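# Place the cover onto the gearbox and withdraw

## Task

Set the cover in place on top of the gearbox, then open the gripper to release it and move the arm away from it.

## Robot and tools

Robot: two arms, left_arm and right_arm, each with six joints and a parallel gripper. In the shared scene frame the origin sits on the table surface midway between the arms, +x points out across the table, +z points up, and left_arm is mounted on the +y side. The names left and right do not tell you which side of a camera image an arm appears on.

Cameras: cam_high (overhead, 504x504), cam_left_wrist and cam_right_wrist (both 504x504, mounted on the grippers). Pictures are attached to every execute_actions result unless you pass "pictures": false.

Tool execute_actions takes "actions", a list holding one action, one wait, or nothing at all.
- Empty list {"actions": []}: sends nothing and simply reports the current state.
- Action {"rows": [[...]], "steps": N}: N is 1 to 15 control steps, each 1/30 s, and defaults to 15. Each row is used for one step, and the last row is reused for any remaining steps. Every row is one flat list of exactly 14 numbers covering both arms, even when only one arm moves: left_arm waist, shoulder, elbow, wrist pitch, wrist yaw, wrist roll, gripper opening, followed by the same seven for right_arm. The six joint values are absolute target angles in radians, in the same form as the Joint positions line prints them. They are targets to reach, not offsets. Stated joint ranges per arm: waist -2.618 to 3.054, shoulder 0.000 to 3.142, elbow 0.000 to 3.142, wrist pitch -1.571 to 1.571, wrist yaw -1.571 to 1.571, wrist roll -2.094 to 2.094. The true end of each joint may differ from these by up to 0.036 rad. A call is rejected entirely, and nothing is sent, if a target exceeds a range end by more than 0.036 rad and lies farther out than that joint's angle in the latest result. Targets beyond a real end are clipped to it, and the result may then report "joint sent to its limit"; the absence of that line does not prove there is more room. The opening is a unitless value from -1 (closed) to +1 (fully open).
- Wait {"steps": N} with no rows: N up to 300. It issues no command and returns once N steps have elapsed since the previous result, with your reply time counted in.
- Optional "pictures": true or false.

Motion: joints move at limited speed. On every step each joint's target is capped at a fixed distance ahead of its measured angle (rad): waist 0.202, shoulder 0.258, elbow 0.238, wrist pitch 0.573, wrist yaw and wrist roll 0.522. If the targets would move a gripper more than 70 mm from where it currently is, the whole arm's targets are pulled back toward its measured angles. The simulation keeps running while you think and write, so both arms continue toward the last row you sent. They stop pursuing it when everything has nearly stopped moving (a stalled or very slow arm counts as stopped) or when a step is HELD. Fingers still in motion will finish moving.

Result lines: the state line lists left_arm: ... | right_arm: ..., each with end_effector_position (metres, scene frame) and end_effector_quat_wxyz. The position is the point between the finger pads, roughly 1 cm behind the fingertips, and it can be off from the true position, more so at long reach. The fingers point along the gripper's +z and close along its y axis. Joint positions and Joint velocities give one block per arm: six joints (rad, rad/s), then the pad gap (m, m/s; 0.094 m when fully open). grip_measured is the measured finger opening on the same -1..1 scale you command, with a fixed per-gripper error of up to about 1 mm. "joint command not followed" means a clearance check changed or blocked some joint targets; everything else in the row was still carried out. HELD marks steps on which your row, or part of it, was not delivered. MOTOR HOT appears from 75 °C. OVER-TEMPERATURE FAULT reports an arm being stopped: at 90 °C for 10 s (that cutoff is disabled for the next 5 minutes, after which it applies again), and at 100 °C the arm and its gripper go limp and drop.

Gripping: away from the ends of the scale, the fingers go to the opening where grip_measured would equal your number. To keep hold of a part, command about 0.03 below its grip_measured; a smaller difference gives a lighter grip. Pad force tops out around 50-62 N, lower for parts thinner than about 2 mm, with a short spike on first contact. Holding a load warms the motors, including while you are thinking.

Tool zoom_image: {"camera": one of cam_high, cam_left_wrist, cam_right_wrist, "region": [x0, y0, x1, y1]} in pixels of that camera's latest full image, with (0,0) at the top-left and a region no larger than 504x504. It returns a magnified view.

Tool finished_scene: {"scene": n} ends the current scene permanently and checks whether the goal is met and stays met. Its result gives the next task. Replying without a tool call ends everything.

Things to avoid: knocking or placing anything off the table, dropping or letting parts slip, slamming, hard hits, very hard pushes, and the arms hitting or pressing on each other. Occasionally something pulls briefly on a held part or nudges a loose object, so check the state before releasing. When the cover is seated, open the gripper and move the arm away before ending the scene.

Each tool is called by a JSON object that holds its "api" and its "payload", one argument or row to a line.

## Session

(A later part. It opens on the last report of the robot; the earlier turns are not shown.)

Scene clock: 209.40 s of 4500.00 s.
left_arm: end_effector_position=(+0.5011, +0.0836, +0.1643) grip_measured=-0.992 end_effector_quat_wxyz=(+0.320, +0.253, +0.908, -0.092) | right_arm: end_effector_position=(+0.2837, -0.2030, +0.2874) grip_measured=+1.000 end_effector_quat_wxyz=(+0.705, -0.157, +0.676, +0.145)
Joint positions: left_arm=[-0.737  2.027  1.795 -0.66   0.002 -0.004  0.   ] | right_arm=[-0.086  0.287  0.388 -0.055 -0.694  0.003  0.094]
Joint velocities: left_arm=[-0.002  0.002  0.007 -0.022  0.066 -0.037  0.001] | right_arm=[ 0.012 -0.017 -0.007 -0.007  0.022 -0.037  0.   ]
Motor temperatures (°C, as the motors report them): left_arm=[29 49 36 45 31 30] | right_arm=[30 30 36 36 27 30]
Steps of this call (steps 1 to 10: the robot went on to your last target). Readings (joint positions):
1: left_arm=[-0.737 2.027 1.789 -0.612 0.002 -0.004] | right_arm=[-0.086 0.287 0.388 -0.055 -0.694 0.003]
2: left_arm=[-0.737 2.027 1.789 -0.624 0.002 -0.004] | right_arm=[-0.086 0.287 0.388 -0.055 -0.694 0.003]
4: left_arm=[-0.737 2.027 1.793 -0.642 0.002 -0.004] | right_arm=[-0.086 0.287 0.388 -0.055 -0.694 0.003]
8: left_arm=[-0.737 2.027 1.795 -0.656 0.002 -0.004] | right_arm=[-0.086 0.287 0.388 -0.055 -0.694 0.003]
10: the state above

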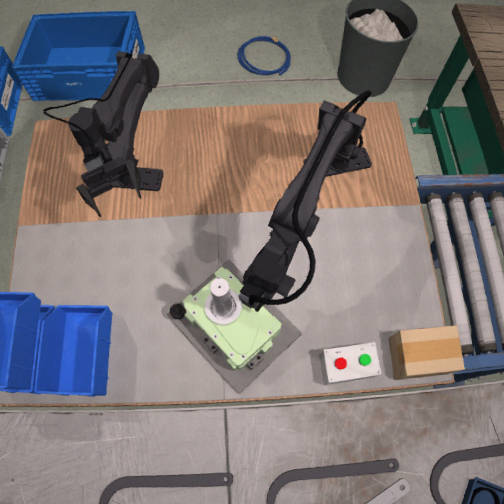

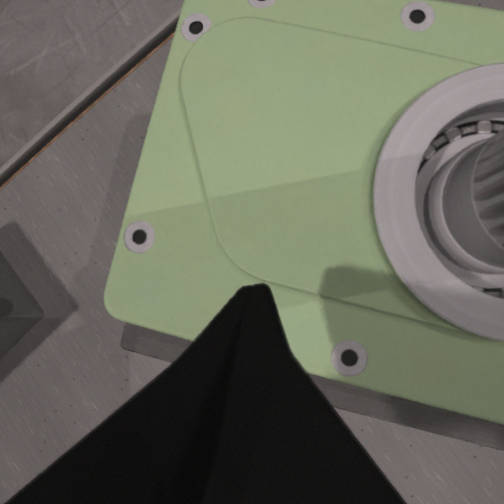

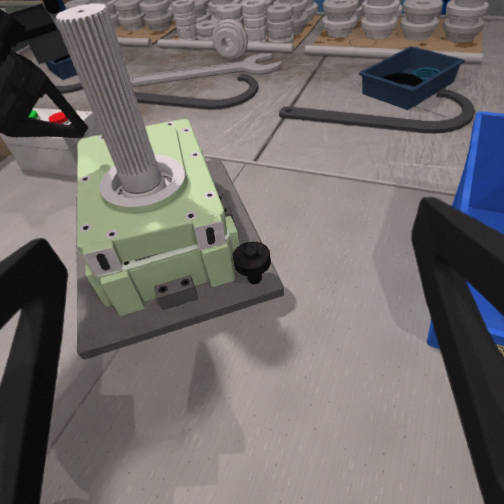

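{"api": "execute_actions", "payload": {
  "actions": [
    {"rows":[[-0.74,2.02,1.82,-0.66,0,0,-1,-0.08,0.3,0.42,-0.05,-0.7,0,1],[-0.74,2.025,1.82,-0.64,0,0,-1,-0.08,0.3,0.42,-0.05,-0.7,0,1],[-0.74,2.03,1.81,-0.62,0,0,-1,-0.08,0.3,0.42,-0.05,-0.7,0,1],[-0.74,2.04,1.80,-0.6,0,0,-1,-0.08,0.3,0.42,-0.05,-0.7,0,1],[-0.74,2.05,1.79,-0.58,0,0,-1,-0.08,0.3,0.42,-0.05,-0.7,0,1],[-0.74,2.06,1.785,-0.57,0,0,-1,-0.08,0.3,0.42,-0.05,-0.7,0,1],[-0.74,2.068,1.78,-0.57,0,0,-1,-0.08,0.3,0.42,-0.05,-0.7,0,1],[-0.74,2.076,1.775,-0.57,0,0,-1,-0.08,0.3,0.42,-0.05,-0.7,0,1],[-0.74,2.084,1.77,-0.57,0,0,-1,-0.08,0.3,0.42,-0.05,-0.7,0,1],[-0.74,2.09,1.765,-0.57,0,0,-1,-0.08,0.3,0.42,-0.05,-0.7,0,1]],"steps":15}
  ]
}}

Scene clock: 210.63 s of 4500.00 s.
left_arm: end_effector_position=(+0.5126, +0.0766, +0.1347) grip_measured=-0.992 end_effector_quat_wxyz=(+0.317, +0.253, +0.909, -0.091) | right_arm: end_effector_position=(+0.2837, -0.2030, +0.2874) grip_measured=+1.000 end_effector_quat_wxyz=(+0.705, -0.157, +0.676, +0.145)
Joint positions: left_arm=[-0.737  2.093  1.779 -0.584  0.002 -0.004  0.   ] | right_arm=[-0.086  0.287  0.388 -0.055 -0.694  0.003  0.094]
Joint velocities: left_arm=[ 0.002 -0.007 -0.007  0.066  0.022 -0.022 -0.   ] | right_arm=[-0.012 -0.012  0.002 -0.051 -0.022 -0.007  0.   ]
Motor temperatures (°C, as the motors report them): left_arm=[29 49 36 45 31 30] | right_arm=[30 30 36 36 27 30]
Steps of this call (steps 1 to 22: the robot went on to your last target; steps 23 to 37: all 15 steps of this action). Readings (joint positions):
23: left_arm=[-0.737 2.027 1.795 -0.665 0.002 -0.004] | right_arm=[-0.086 0.287 0.388 -0.055 -0.694 0.003]
24: left_arm=[-0.737 2.027 1.795 -0.665 0.002 -0.004] | right_arm=[-0.086 0.287 0.388 -0.055 -0.694 0.003]
26: left_arm=[-0.737 2.028 1.795 -0.658 0.002 -0.004] | right_arm=[-0.086 0.287 0.388 -0.055 -0.694 0.003]
30: left_arm=[-0.737 2.047 1.795 -0.615 0.002 -0.004] | right_arm=[-0.086 0.287 0.388 -0.055 -0.694 0.003]
37: the state above

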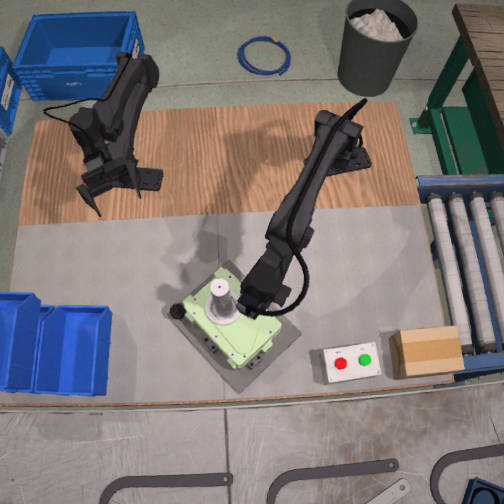

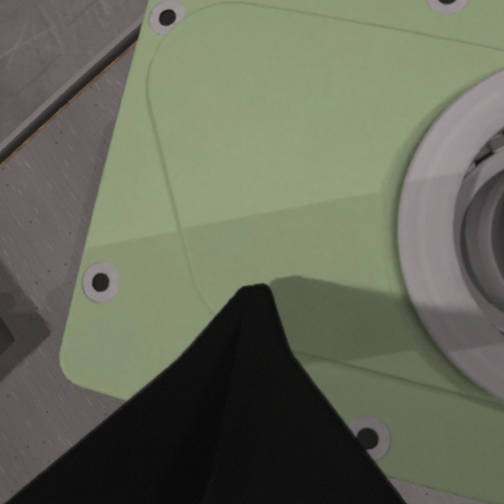

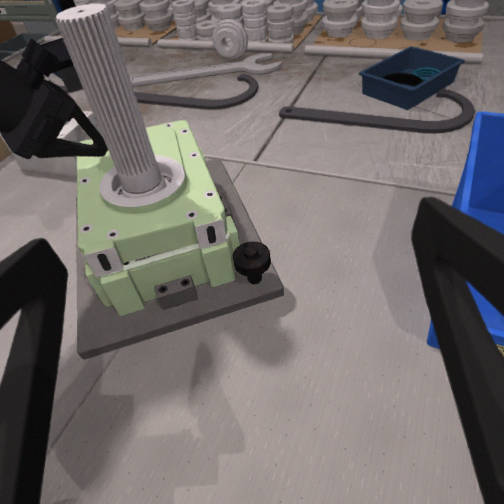

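Press with inward drag.

{"api": "execute_actions", "payload": {
  "actions": [
    {"rows":[[-0.74,2.095,1.755,-0.6,0,0,-1,-0.08,0.3,0.42,-0.05,-0.7,0,1],[-0.74,2.10,1.745,-0.62,0,0,-1,-0.08,0.3,0.42,-0.05,-0.7,0,1],[-0.74,2.105,1.735,-0.64,0,0,-1,-0.08,0.3,0.42,-0.05,-0.7,0,1],[-0.74,2.11,1.725,-0.66,0,0,-1,-0.08,0.3,0.42,-0.05,-0.7,0,1],[-0.74,2.115,1.72,-0.68,0,0,-1,-0.08,0.3,0.42,-0.05,-0.7,0,1]],"steps":15}
  ]
}}

{"api": "zoom_image", "payload": {
  "camera": "cam_right_wrist",
  "region": [50,100,270,320]
}}

Scene clock: 211.90 s of 4500.00 s.
left_arm: end_effector_position=(+0.5020, +0.0831, +0.1167) grip_measured=-0.992 end_effector_quat_wxyz=(+0.290, +0.256, +0.919, -0.083) | right_arm: end_effector_position=(+0.2837, -0.2030, +0.2874) grip_measured=+1.000 end_effector_quat_wxyz=(+0.705, -0.157, +0.676, +0.145)
Joint positions: left_arm=[-0.737  2.095  1.748 -0.612  0.002 -0.004  0.   ] | right_arm=[-0.086  0.287  0.388 -0.055 -0.694  0.003  0.094]
Joint velocities: left_arm=[-0.017 -0.007  0.002 -0.022 -0.007  0.066 -0.001] | right_arm=[ 0.017 -0.012  0.007 -0.051  0.022 -0.007  0.   ]
Motor temperatures (°C, as the motors report them): left_arm=[29 49 36 44 31 30] | right_arm=[30 30 36 36 27 30]
Steps of this call (steps 1 to 15: the robot went on to your last target; steps 16 to 23: nothing new was sent; steps 24 to 38: all 15 steps of this action). Readings (joint positions):
24: left_arm=[-0.737 2.093 1.779 -0.584 0.002 -0.004] | right_arm=[-0.086 0.287 0.388 -0.055 -0.694 0.003]
25: left_arm=[-0.737 2.093 1.777 -0.585 0.002 -0.004] | right_arm=[-0.086 0.287 0.388 -0.055 -0.694 0.003]
27: left_arm=[-0.737 2.093 1.767 -0.588 0.002 -0.004] | right_arm=[-0.086 0.287 0.388 -0.055 -0.694 0.003]
31: left_arm=[-0.737 2.095 1.748 -0.612 0.002 -0.004] | right_arm=[-0.086 0.287 0.388 -0.055 -0.694 0.003]
38: the state above

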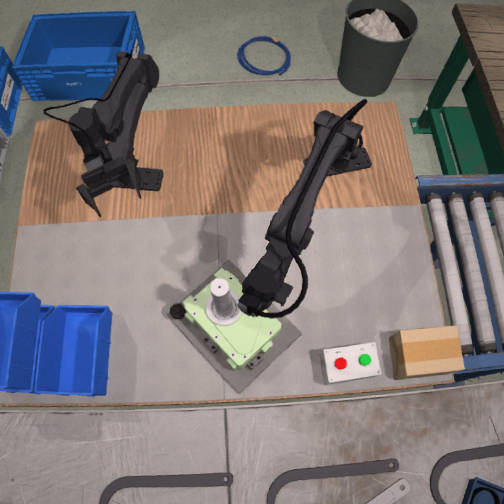

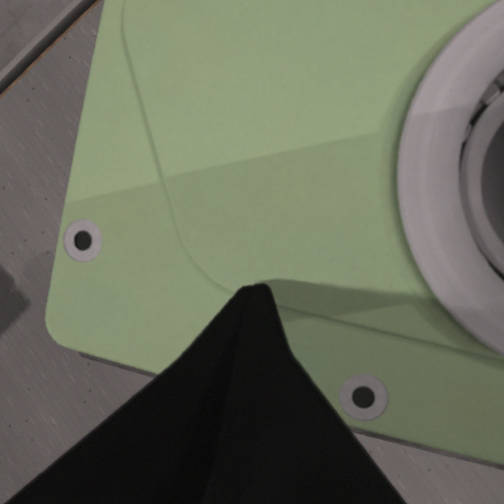

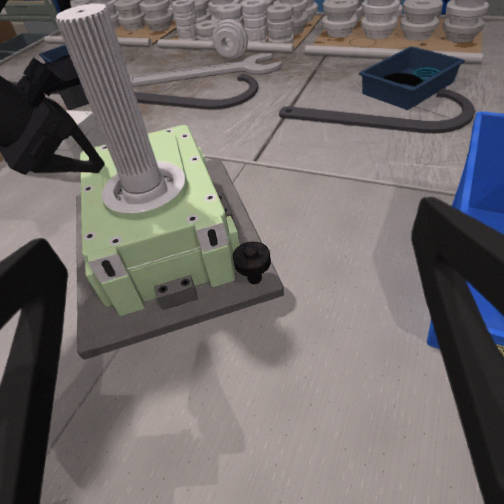

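Region (50, 100, 270, 320) of cam_right_wrist's 504x504 image, scaled by 2.291, with more detail than that image has.

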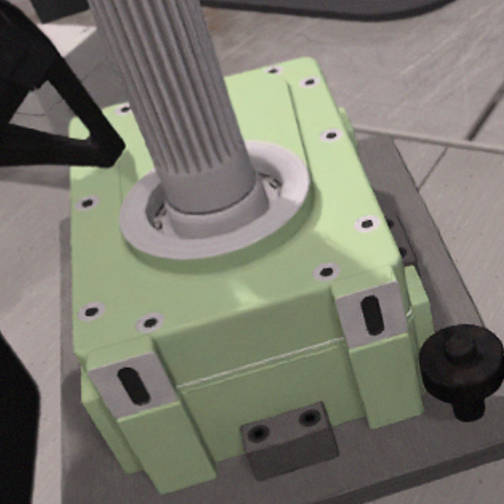

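{"api": "execute_actions", "payload": {
  "actions": [
    {"rows":[[-0.73,2.09,1.76,-0.62,0,0,-1,-0.08,0.3,0.42,-0.05,-0.7,0,1],[-0.72,2.08,1.79,-0.58,0.01,0,-1,-0.08,0.3,0.42,-0.05,-0.7,0,1],[-0.71,2.08,1.82,-0.58,0.02,0,-1,-0.08,0.3,0.42,-0.05,-0.7,0,1],[-0.70,2.09,1.85,-0.585,0.03,0,-1,-0.08,0.3,0.42,-0.05,-0.7,0,1],[-0.70,2.11,1.88,-0.59,0.04,0,-1,-0.08,0.3,0.42,-0.05,-0.7,0,1],[-0.70,2.13,1.91,-0.595,0.05,0,-1,-0.08,0.3,0.42,-0.05,-0.7,0,1],[-0.70,2.15,1.94,-0.6,0.06,0,-1,-0.08,0.3,0.42,-0.05,-0.7,0,1],[-0.70,2.17,1.97,-0.61,0.07,0,-1,-0.08,0.3,0.42,-0.05,-0.7,0,1],[-0.70,2.19,2.0,-0.62,0.08,0,-1,-0.08,0.3,0.42,-0.05,-0.7,0,1],[-0.70,2.21,2.03,-0.63,0.09,0,-1,-0.08,0.3,0.42,-0.05,-0.7,0,1],[-0.70,2.23,2.05,-0.64,0.1,0,-1,-0.08,0.3,0.42,-0.05,-0.7,0,1],[-0.70,2.25,2.07,-0.64,0.11,0,-1,-0.08,0.3,0.42,-0.05,-0.7,0,1],[-0.70,2.265,2.08,-0.64,0.12,0,-1,-0.08,0.3,0.42,-0.05,-0.7,0,1]],"steps":15}
  ],
  "pictures": false
}}

{"api": "execute_actions", "payload": {
  "actions": [
    {"rows":[[-0.70,2.275,2.075,-0.64,0.12,0,-1,-0.08,0.3,0.42,-0.05,-0.7,0,1],[-0.70,2.28,2.07,-0.64,0.12,0,-1,-0.08,0.3,0.42,-0.05,-0.7,0,1],[-0.70,2.285,2.065,-0.64,0.12,0,-1,-0.08,0.3,0.42,-0.05,-0.7,0,1],[-0.70,2.29,2.06,-0.64,0.12,0,-1,-0.08,0.3,0.42,-0.05,-0.7,0,1],[-0.70,2.295,2.055,-0.64,0.12,0,-1,-0.08,0.3,0.42,-0.05,-0.7,0,1],[-0.70,2.30,2.05,-0.64,0.12,0,-1,-0.08,0.3,0.42,-0.05,-0.7,0,1],[-0.70,2.305,2.045,-0.65,0.12,0,-1,-0.08,0.3,0.42,-0.05,-0.7,0,1],[-0.70,2.31,2.04,-0.66,0.12,0,-1,-0.08,0.3,0.42,-0.05,-0.7,0,1],[-0.70,2.318,2.035,-0.67,0.12,0,-1,-0.08,0.3,0.42,-0.05,-0.7,0,1],[-0.70,2.326,2.03,-0.68,0.12,0,-1,-0.08,0.3,0.42,-0.05,-0.7,0,1],[-0.70,2.334,2.025,-0.69,0.12,0,-1,-0.08,0.3,0.42,-0.05,-0.7,0,1],[-0.70,2.342,2.02,-0.70,0.12,0,-1,-0.08,0.3,0.42,-0.05,-0.7,0,1],[-0.70,2.35,2.015,-0.71,0.12,0,-1,-0.08,0.3,0.42,-0.05,-0.7,0,1]],"steps":15}
  ]
}}

{"api": "zoom_image", "payload": {
  "camera": "cam_right_wrist",
  "region": [50,100,270,320]
}}

Scene clock: 214.60 s of 4500.00 s.
left_arm: end_effector_position=(+0.5579, +0.0547, +0.1606) grip_measured=-0.992 end_effector_quat_wxyz=(+0.352, +0.249, +0.892, -0.134) | right_arm: end_effector_position=(+0.2837, -0.2030, +0.2874) grip_measured=+1.000 end_effector_quat_wxyz=(+0.705, -0.157, +0.676, +0.145)
Joint positions: left_arm=[-0.704  2.24   2.05  -0.612  0.086 -0.004  0.   ] | right_arm=[-0.086  0.287  0.388 -0.055 -0.694  0.003  0.094]
Joint velocities: left_arm=[ 0.007  0.291  0.076 -0.066  0.242 -0.037  0.   ] | right_arm=[-0.017  0.002 -0.007 -0.037  0.051 -0.022  0.   ]
Motor temperatures (°C, as the motors report them): left_arm=[29 49 35 44 31 30] | right_arm=[30 30 36 36 27 30]
Steps of this call (steps 1 to 15: the robot went on to your last target; steps 16 to 66: nothing new was sent; steps 67 to 81: all 15 steps of this action). Readings (joint positions):
67: left_arm=[-0.737 2.095 1.748 -0.610 0.002 -0.004] | right_arm=[-0.086 0.287 0.388 -0.055 -0.694 0.003]
68: left_arm=[-0.736 2.095 1.751 -0.609 0.002 -0.004] | right_arm=[-0.086 0.287 0.388 -0.055 -0.694 0.003]
70: left_arm=[-0.731 2.098 1.770 -0.612 0.008 -0.004] | right_arm=[-0.086 0.287 0.388 -0.055 -0.694 0.003]
74: left_arm=[-0.711 2.137 1.886 -0.613 0.030 -0.004] | right_arm=[-0.086 0.287 0.388 -0.055 -0.694 0.003]
81: the state above

Scene clock: 215.10 s of 4500.00 s.
left_arm: end_effector_position=(+0.5551, +0.0518, +0.1209) grip_measured=-0.992 end_effector_quat_wxyz=(+0.315, +0.255, +0.904, -0.136) | right_arm: end_effector_position=(+0.2837, -0.2030, +0.2874) grip_measured=+1.000 end_effector_quat_wxyz=(+0.705, -0.157, +0.676, +0.145)
Joint positions: left_arm=[-0.704  2.304  2.051 -0.624  0.108 -0.004  0.   ] | right_arm=[-0.086  0.287  0.388 -0.055 -0.694  0.003  0.094]
Joint velocities: left_arm=[ 0.017 -0.017 -0.002  0.007  0.007 -0.051 -0.002] | right_arm=[ 0.012  0.002 -0.002  0.037  0.037 -0.051  0.   ]
Motor temperatures (°C, as the motors report them): left_arm=[29 49 35 44 31 30] | right_arm=[30 30 36 36 27 30]
Steps of this call (steps 1 to 15: all 15 steps of this action). Readings (joint positions):
1: left_arm=[-0.704 2.250 2.051 -0.612 0.090 -0.004] | right_arm=[-0.086 0.287 0.388 -0.055 -0.694 0.003]
2: left_arm=[-0.704 2.260 2.051 -0.614 0.094 -0.004] | right_arm=[-0.086 0.287 0.388 -0.055 -0.694 0.003]
4: left_arm=[-0.704 2.280 2.051 -0.619 0.100 -0.004] | right_arm=[-0.086 0.287 0.388 -0.055 -0.694 0.003]
8: left_arm=[-0.704 2.302 2.051 -0.620 0.106 -0.004] | right_arm=[-0.086 0.287 0.388 -0.055 -0.694 0.003]
15: the state above

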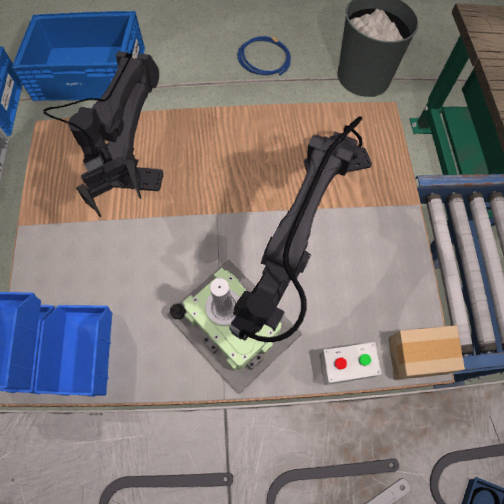

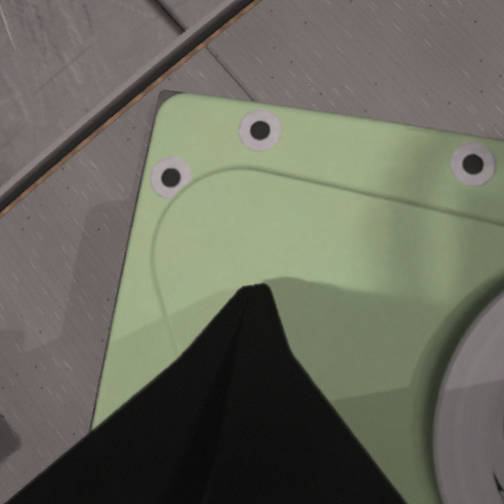

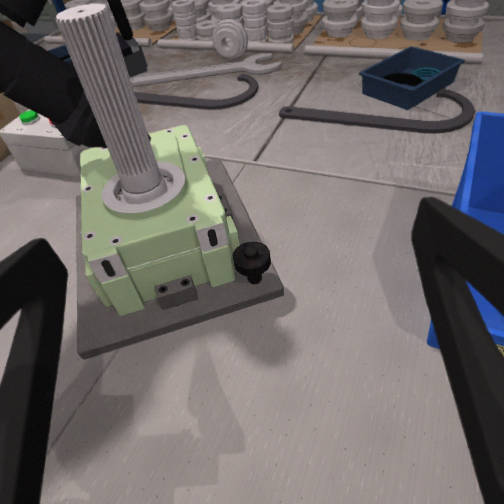

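Region (50, 100, 270, 320) of cam_right_wrist's 504x504 image, scaled by 2.291, with more detail than that image has.

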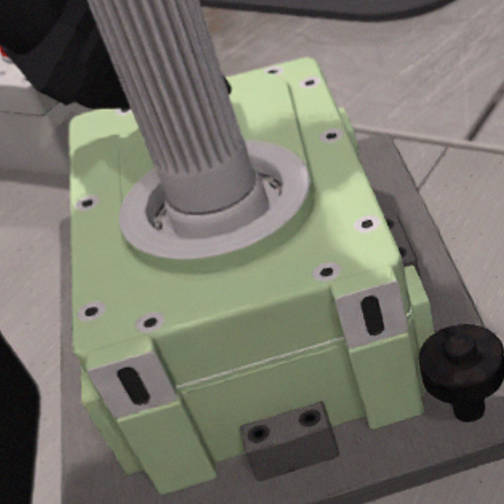

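Seated. Retreat.

{"api": "execute_actions", "payload": {
  "actions": [
    {"rows":[[-0.70,2.29,2.05,-0.64,0.10,0,-1,-0.1,0.3,0.42,-0.05,-0.65,0,1],[-0.70,2.25,2.05,-0.62,0.10,0,-1,-0.12,0.3,0.42,-0.05,-0.6,0,1],[-0.70,2.21,2.02,-0.6,0.08,0,-1,-0.14,0.3,0.42,-0.05,-0.55,0,1],[-0.70,2.16,1.97,-0.6,0.06,0,-1,-0.16,0.3,0.42,-0.05,-0.5,0,1],[-0.69,2.1,1.9,-0.6,0.04,0,-1,-0.18,0.3,0.42,-0.05,-0.45,0,1],[-0.68,2.03,1.82,-0.6,0.02,0,-1,-0.2,0.3,0.42,-0.05,-0.4,0,1],[-0.67,1.96,1.74,-0.6,0,0,-1,-0.2,0.3,0.42,-0.05,-0.35,0,1],[-0.66,1.89,1.66,-0.6,0,0,-1,-0.2,0.3,0.42,-0.05,-0.3,0,1],[-0.65,1.82,1.58,-0.6,0,0,-1,-0.2,0.3,0.42,-0.05,-0.3,0,1],[-0.64,1.75,1.5,-0.6,0,0,-1,-0.2,0.3,0.42,-0.05,-0.3,0,1],[-0.63,1.68,1.42,-0.6,0,0,-1,-0.2,0.3,0.42,-0.05,-0.3,0,1],[-0.62,1.61,1.34,-0.6,0,0,-1,-0.2,0.3,0.42,-0.05,-0.3,0,1],[-0.61,1.54,1.26,-0.6,0,0,-1,-0.2,0.3,0.42,-0.05,-0.3,0,1],[-0.6,1.47,1.18,-0.6,0,0,-1,-0.2,0.3,0.42,-0.05,-0.3,0,1],[-0.6,1.4,1.1,-0.6,0,0,-1,-0.2,0.3,0.42,-0.05,-0.3,0,1]],"steps":15}
  ],
  "pictures": false
}}

{"api": "execute_actions", "payload": {
  "actions": [
    {"rows":[[-0.4,0.9,0.8,-0.5,0,0,1,-0.2,0.3,0.42,-0.05,-0.3,0,1]],"steps":15}
  ]
}}

{"api": "zoom_image", "payload": {
  "camera": "cam_high",
  "region": [160,250,300,390]
}}

Scene clock: 218.23 s of 4500.00 s.
left_arm: end_effector_position=(+0.4223, +0.1915, +0.1958) grip_measured=-0.992 end_effector_quat_wxyz=(+0.351, +0.196, +0.912, -0.082) | right_arm: end_effector_position=(+0.2974, -0.2903, +0.2888) grip_measured=+1.000 end_effector_quat_wxyz=(+0.722, +0.006, +0.692, -0.015)
Joint positions: left_arm=[-0.611  1.514  1.265 -0.583  0.014 -0.004  0.   ] | right_arm=[-0.193  0.287  0.388 -0.055 -0.341  0.003  0.094]
Joint velocities: left_arm=[ 0.266 -2.215 -2.215  0.125 -0.168 -0.007 -0.   ] | right_arm=[ 0.002 -0.007 -0.002 -0.022  0.227  0.007  0.   ]
Motor temperatures (°C, as the motors report them): left_arm=[29 49 35 43 31 30] | right_arm=[30 30 36 36 27 30]
Steps of this call (steps 1 to 15: the robot went on to your last target; steps 16 to 79: nothing new was sent; steps 80 to 94: all 15 steps of this action). Readings (joint positions):
80: left_arm=[-0.704 2.302 2.051 -0.622 0.108 -0.004] | right_arm=[-0.086 0.287 0.388 -0.055 -0.690 0.003]
81: left_arm=[-0.704 2.299 2.051 -0.622 0.107 -0.004] | right_arm=[-0.091 0.287 0.388 -0.055 -0.678 0.003]
83: left_arm=[-0.704 2.275 2.024 -0.616 0.098 -0.004] | right_arm=[-0.120 0.287 0.388 -0.055 -0.632 0.003]
87: left_arm=[-0.696 2.071 1.791 -0.604 0.056 -0.004] | right_arm=[-0.185 0.287 0.388 -0.055 -0.482 0.003]
94: the state above

Scene clock: 218.73 s of 4500.00 s.
left_arm: end_effector_position=(+0.3369, +0.3057, +0.2201) grip_measured=+1.000 end_effector_quat_wxyz=(+0.458, +0.088, +0.883, -0.045) | right_arm: end_effector_position=(+0.2971, -0.2963, +0.2889) grip_measured=+1.000 end_effector_quat_wxyz=(+0.722, +0.018, +0.691, -0.027)
Joint positions: left_arm=[-0.395  0.895  0.809 -0.527 -0.007 -0.002  0.094] | right_arm=[-0.193  0.287  0.388 -0.055 -0.307  0.003  0.094]
Joint velocities: left_arm=[-0.017 -0.007  0.002  0.022  0.051 -0.007  0.   ] | right_arm=[-0.017  0.012 -0.012 -0.037  0.051  0.081  0.   ]
Motor temperatures (°C, as the motors report them): left_arm=[29 49 35 44 31 30] | right_arm=[30 30 36 36 27 30]
Steps of this call (steps 1 to 15: all 15 steps of this action). Readings (joint positions):
1: left_arm=[-0.587 1.439 1.195 -0.582 0.020 -0.003] | right_arm=[-0.193 0.287 0.388 -0.055 -0.334 0.003]
2: left_arm=[-0.546 1.367 1.126 -0.572 0.025 -0.002] | right_arm=[-0.193 0.287 0.388 -0.055 -0.328 0.003]
4: left_arm=[-0.442 1.204 0.973 -0.536 0.011 -0.002] | right_arm=[-0.193 0.287 0.388 -0.055 -0.320 0.003]
8: left_arm=[-0.395 0.925 0.809 -0.560 -0.007 -0.002] | right_arm=[-0.193 0.287 0.388 -0.055 -0.311 0.003]
15: the state above

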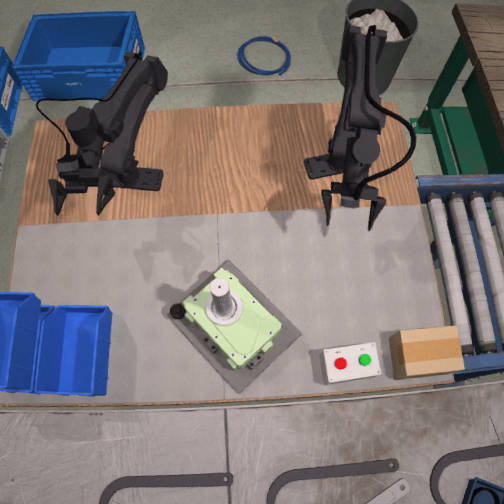

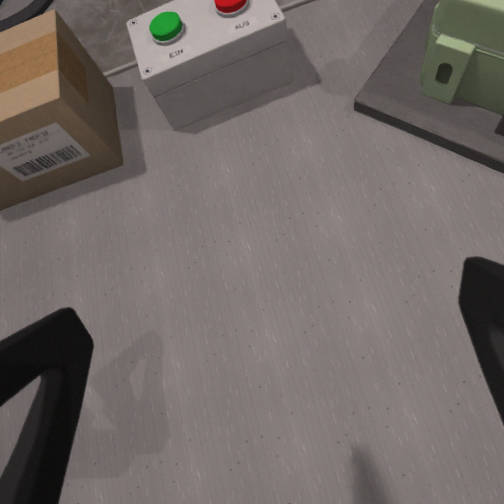

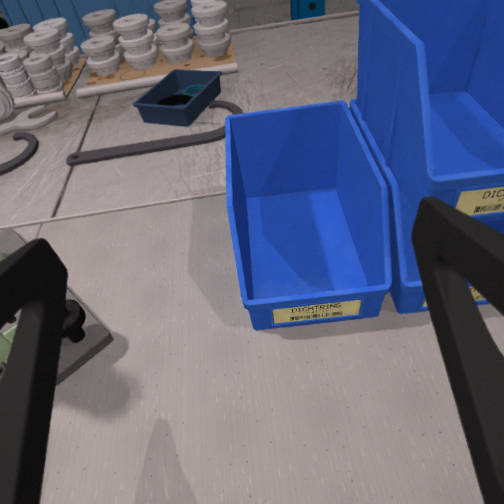

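Region (160, 250, 300, 390) of cam_high's 504x504 image, scaled by 3.600, with more detail than that image has.

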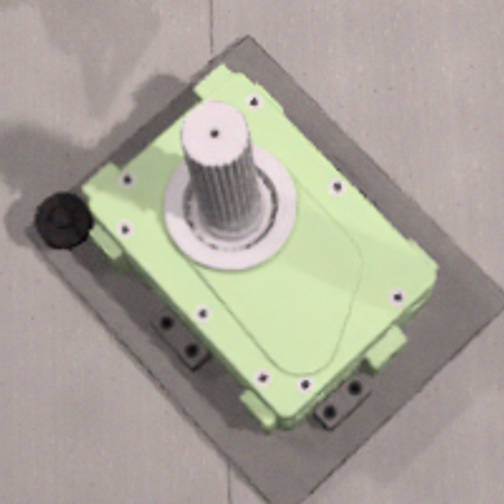

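{"api": "finished_scene", "payload": {
  "scene": 1
}}

The scene is finished: the task was done.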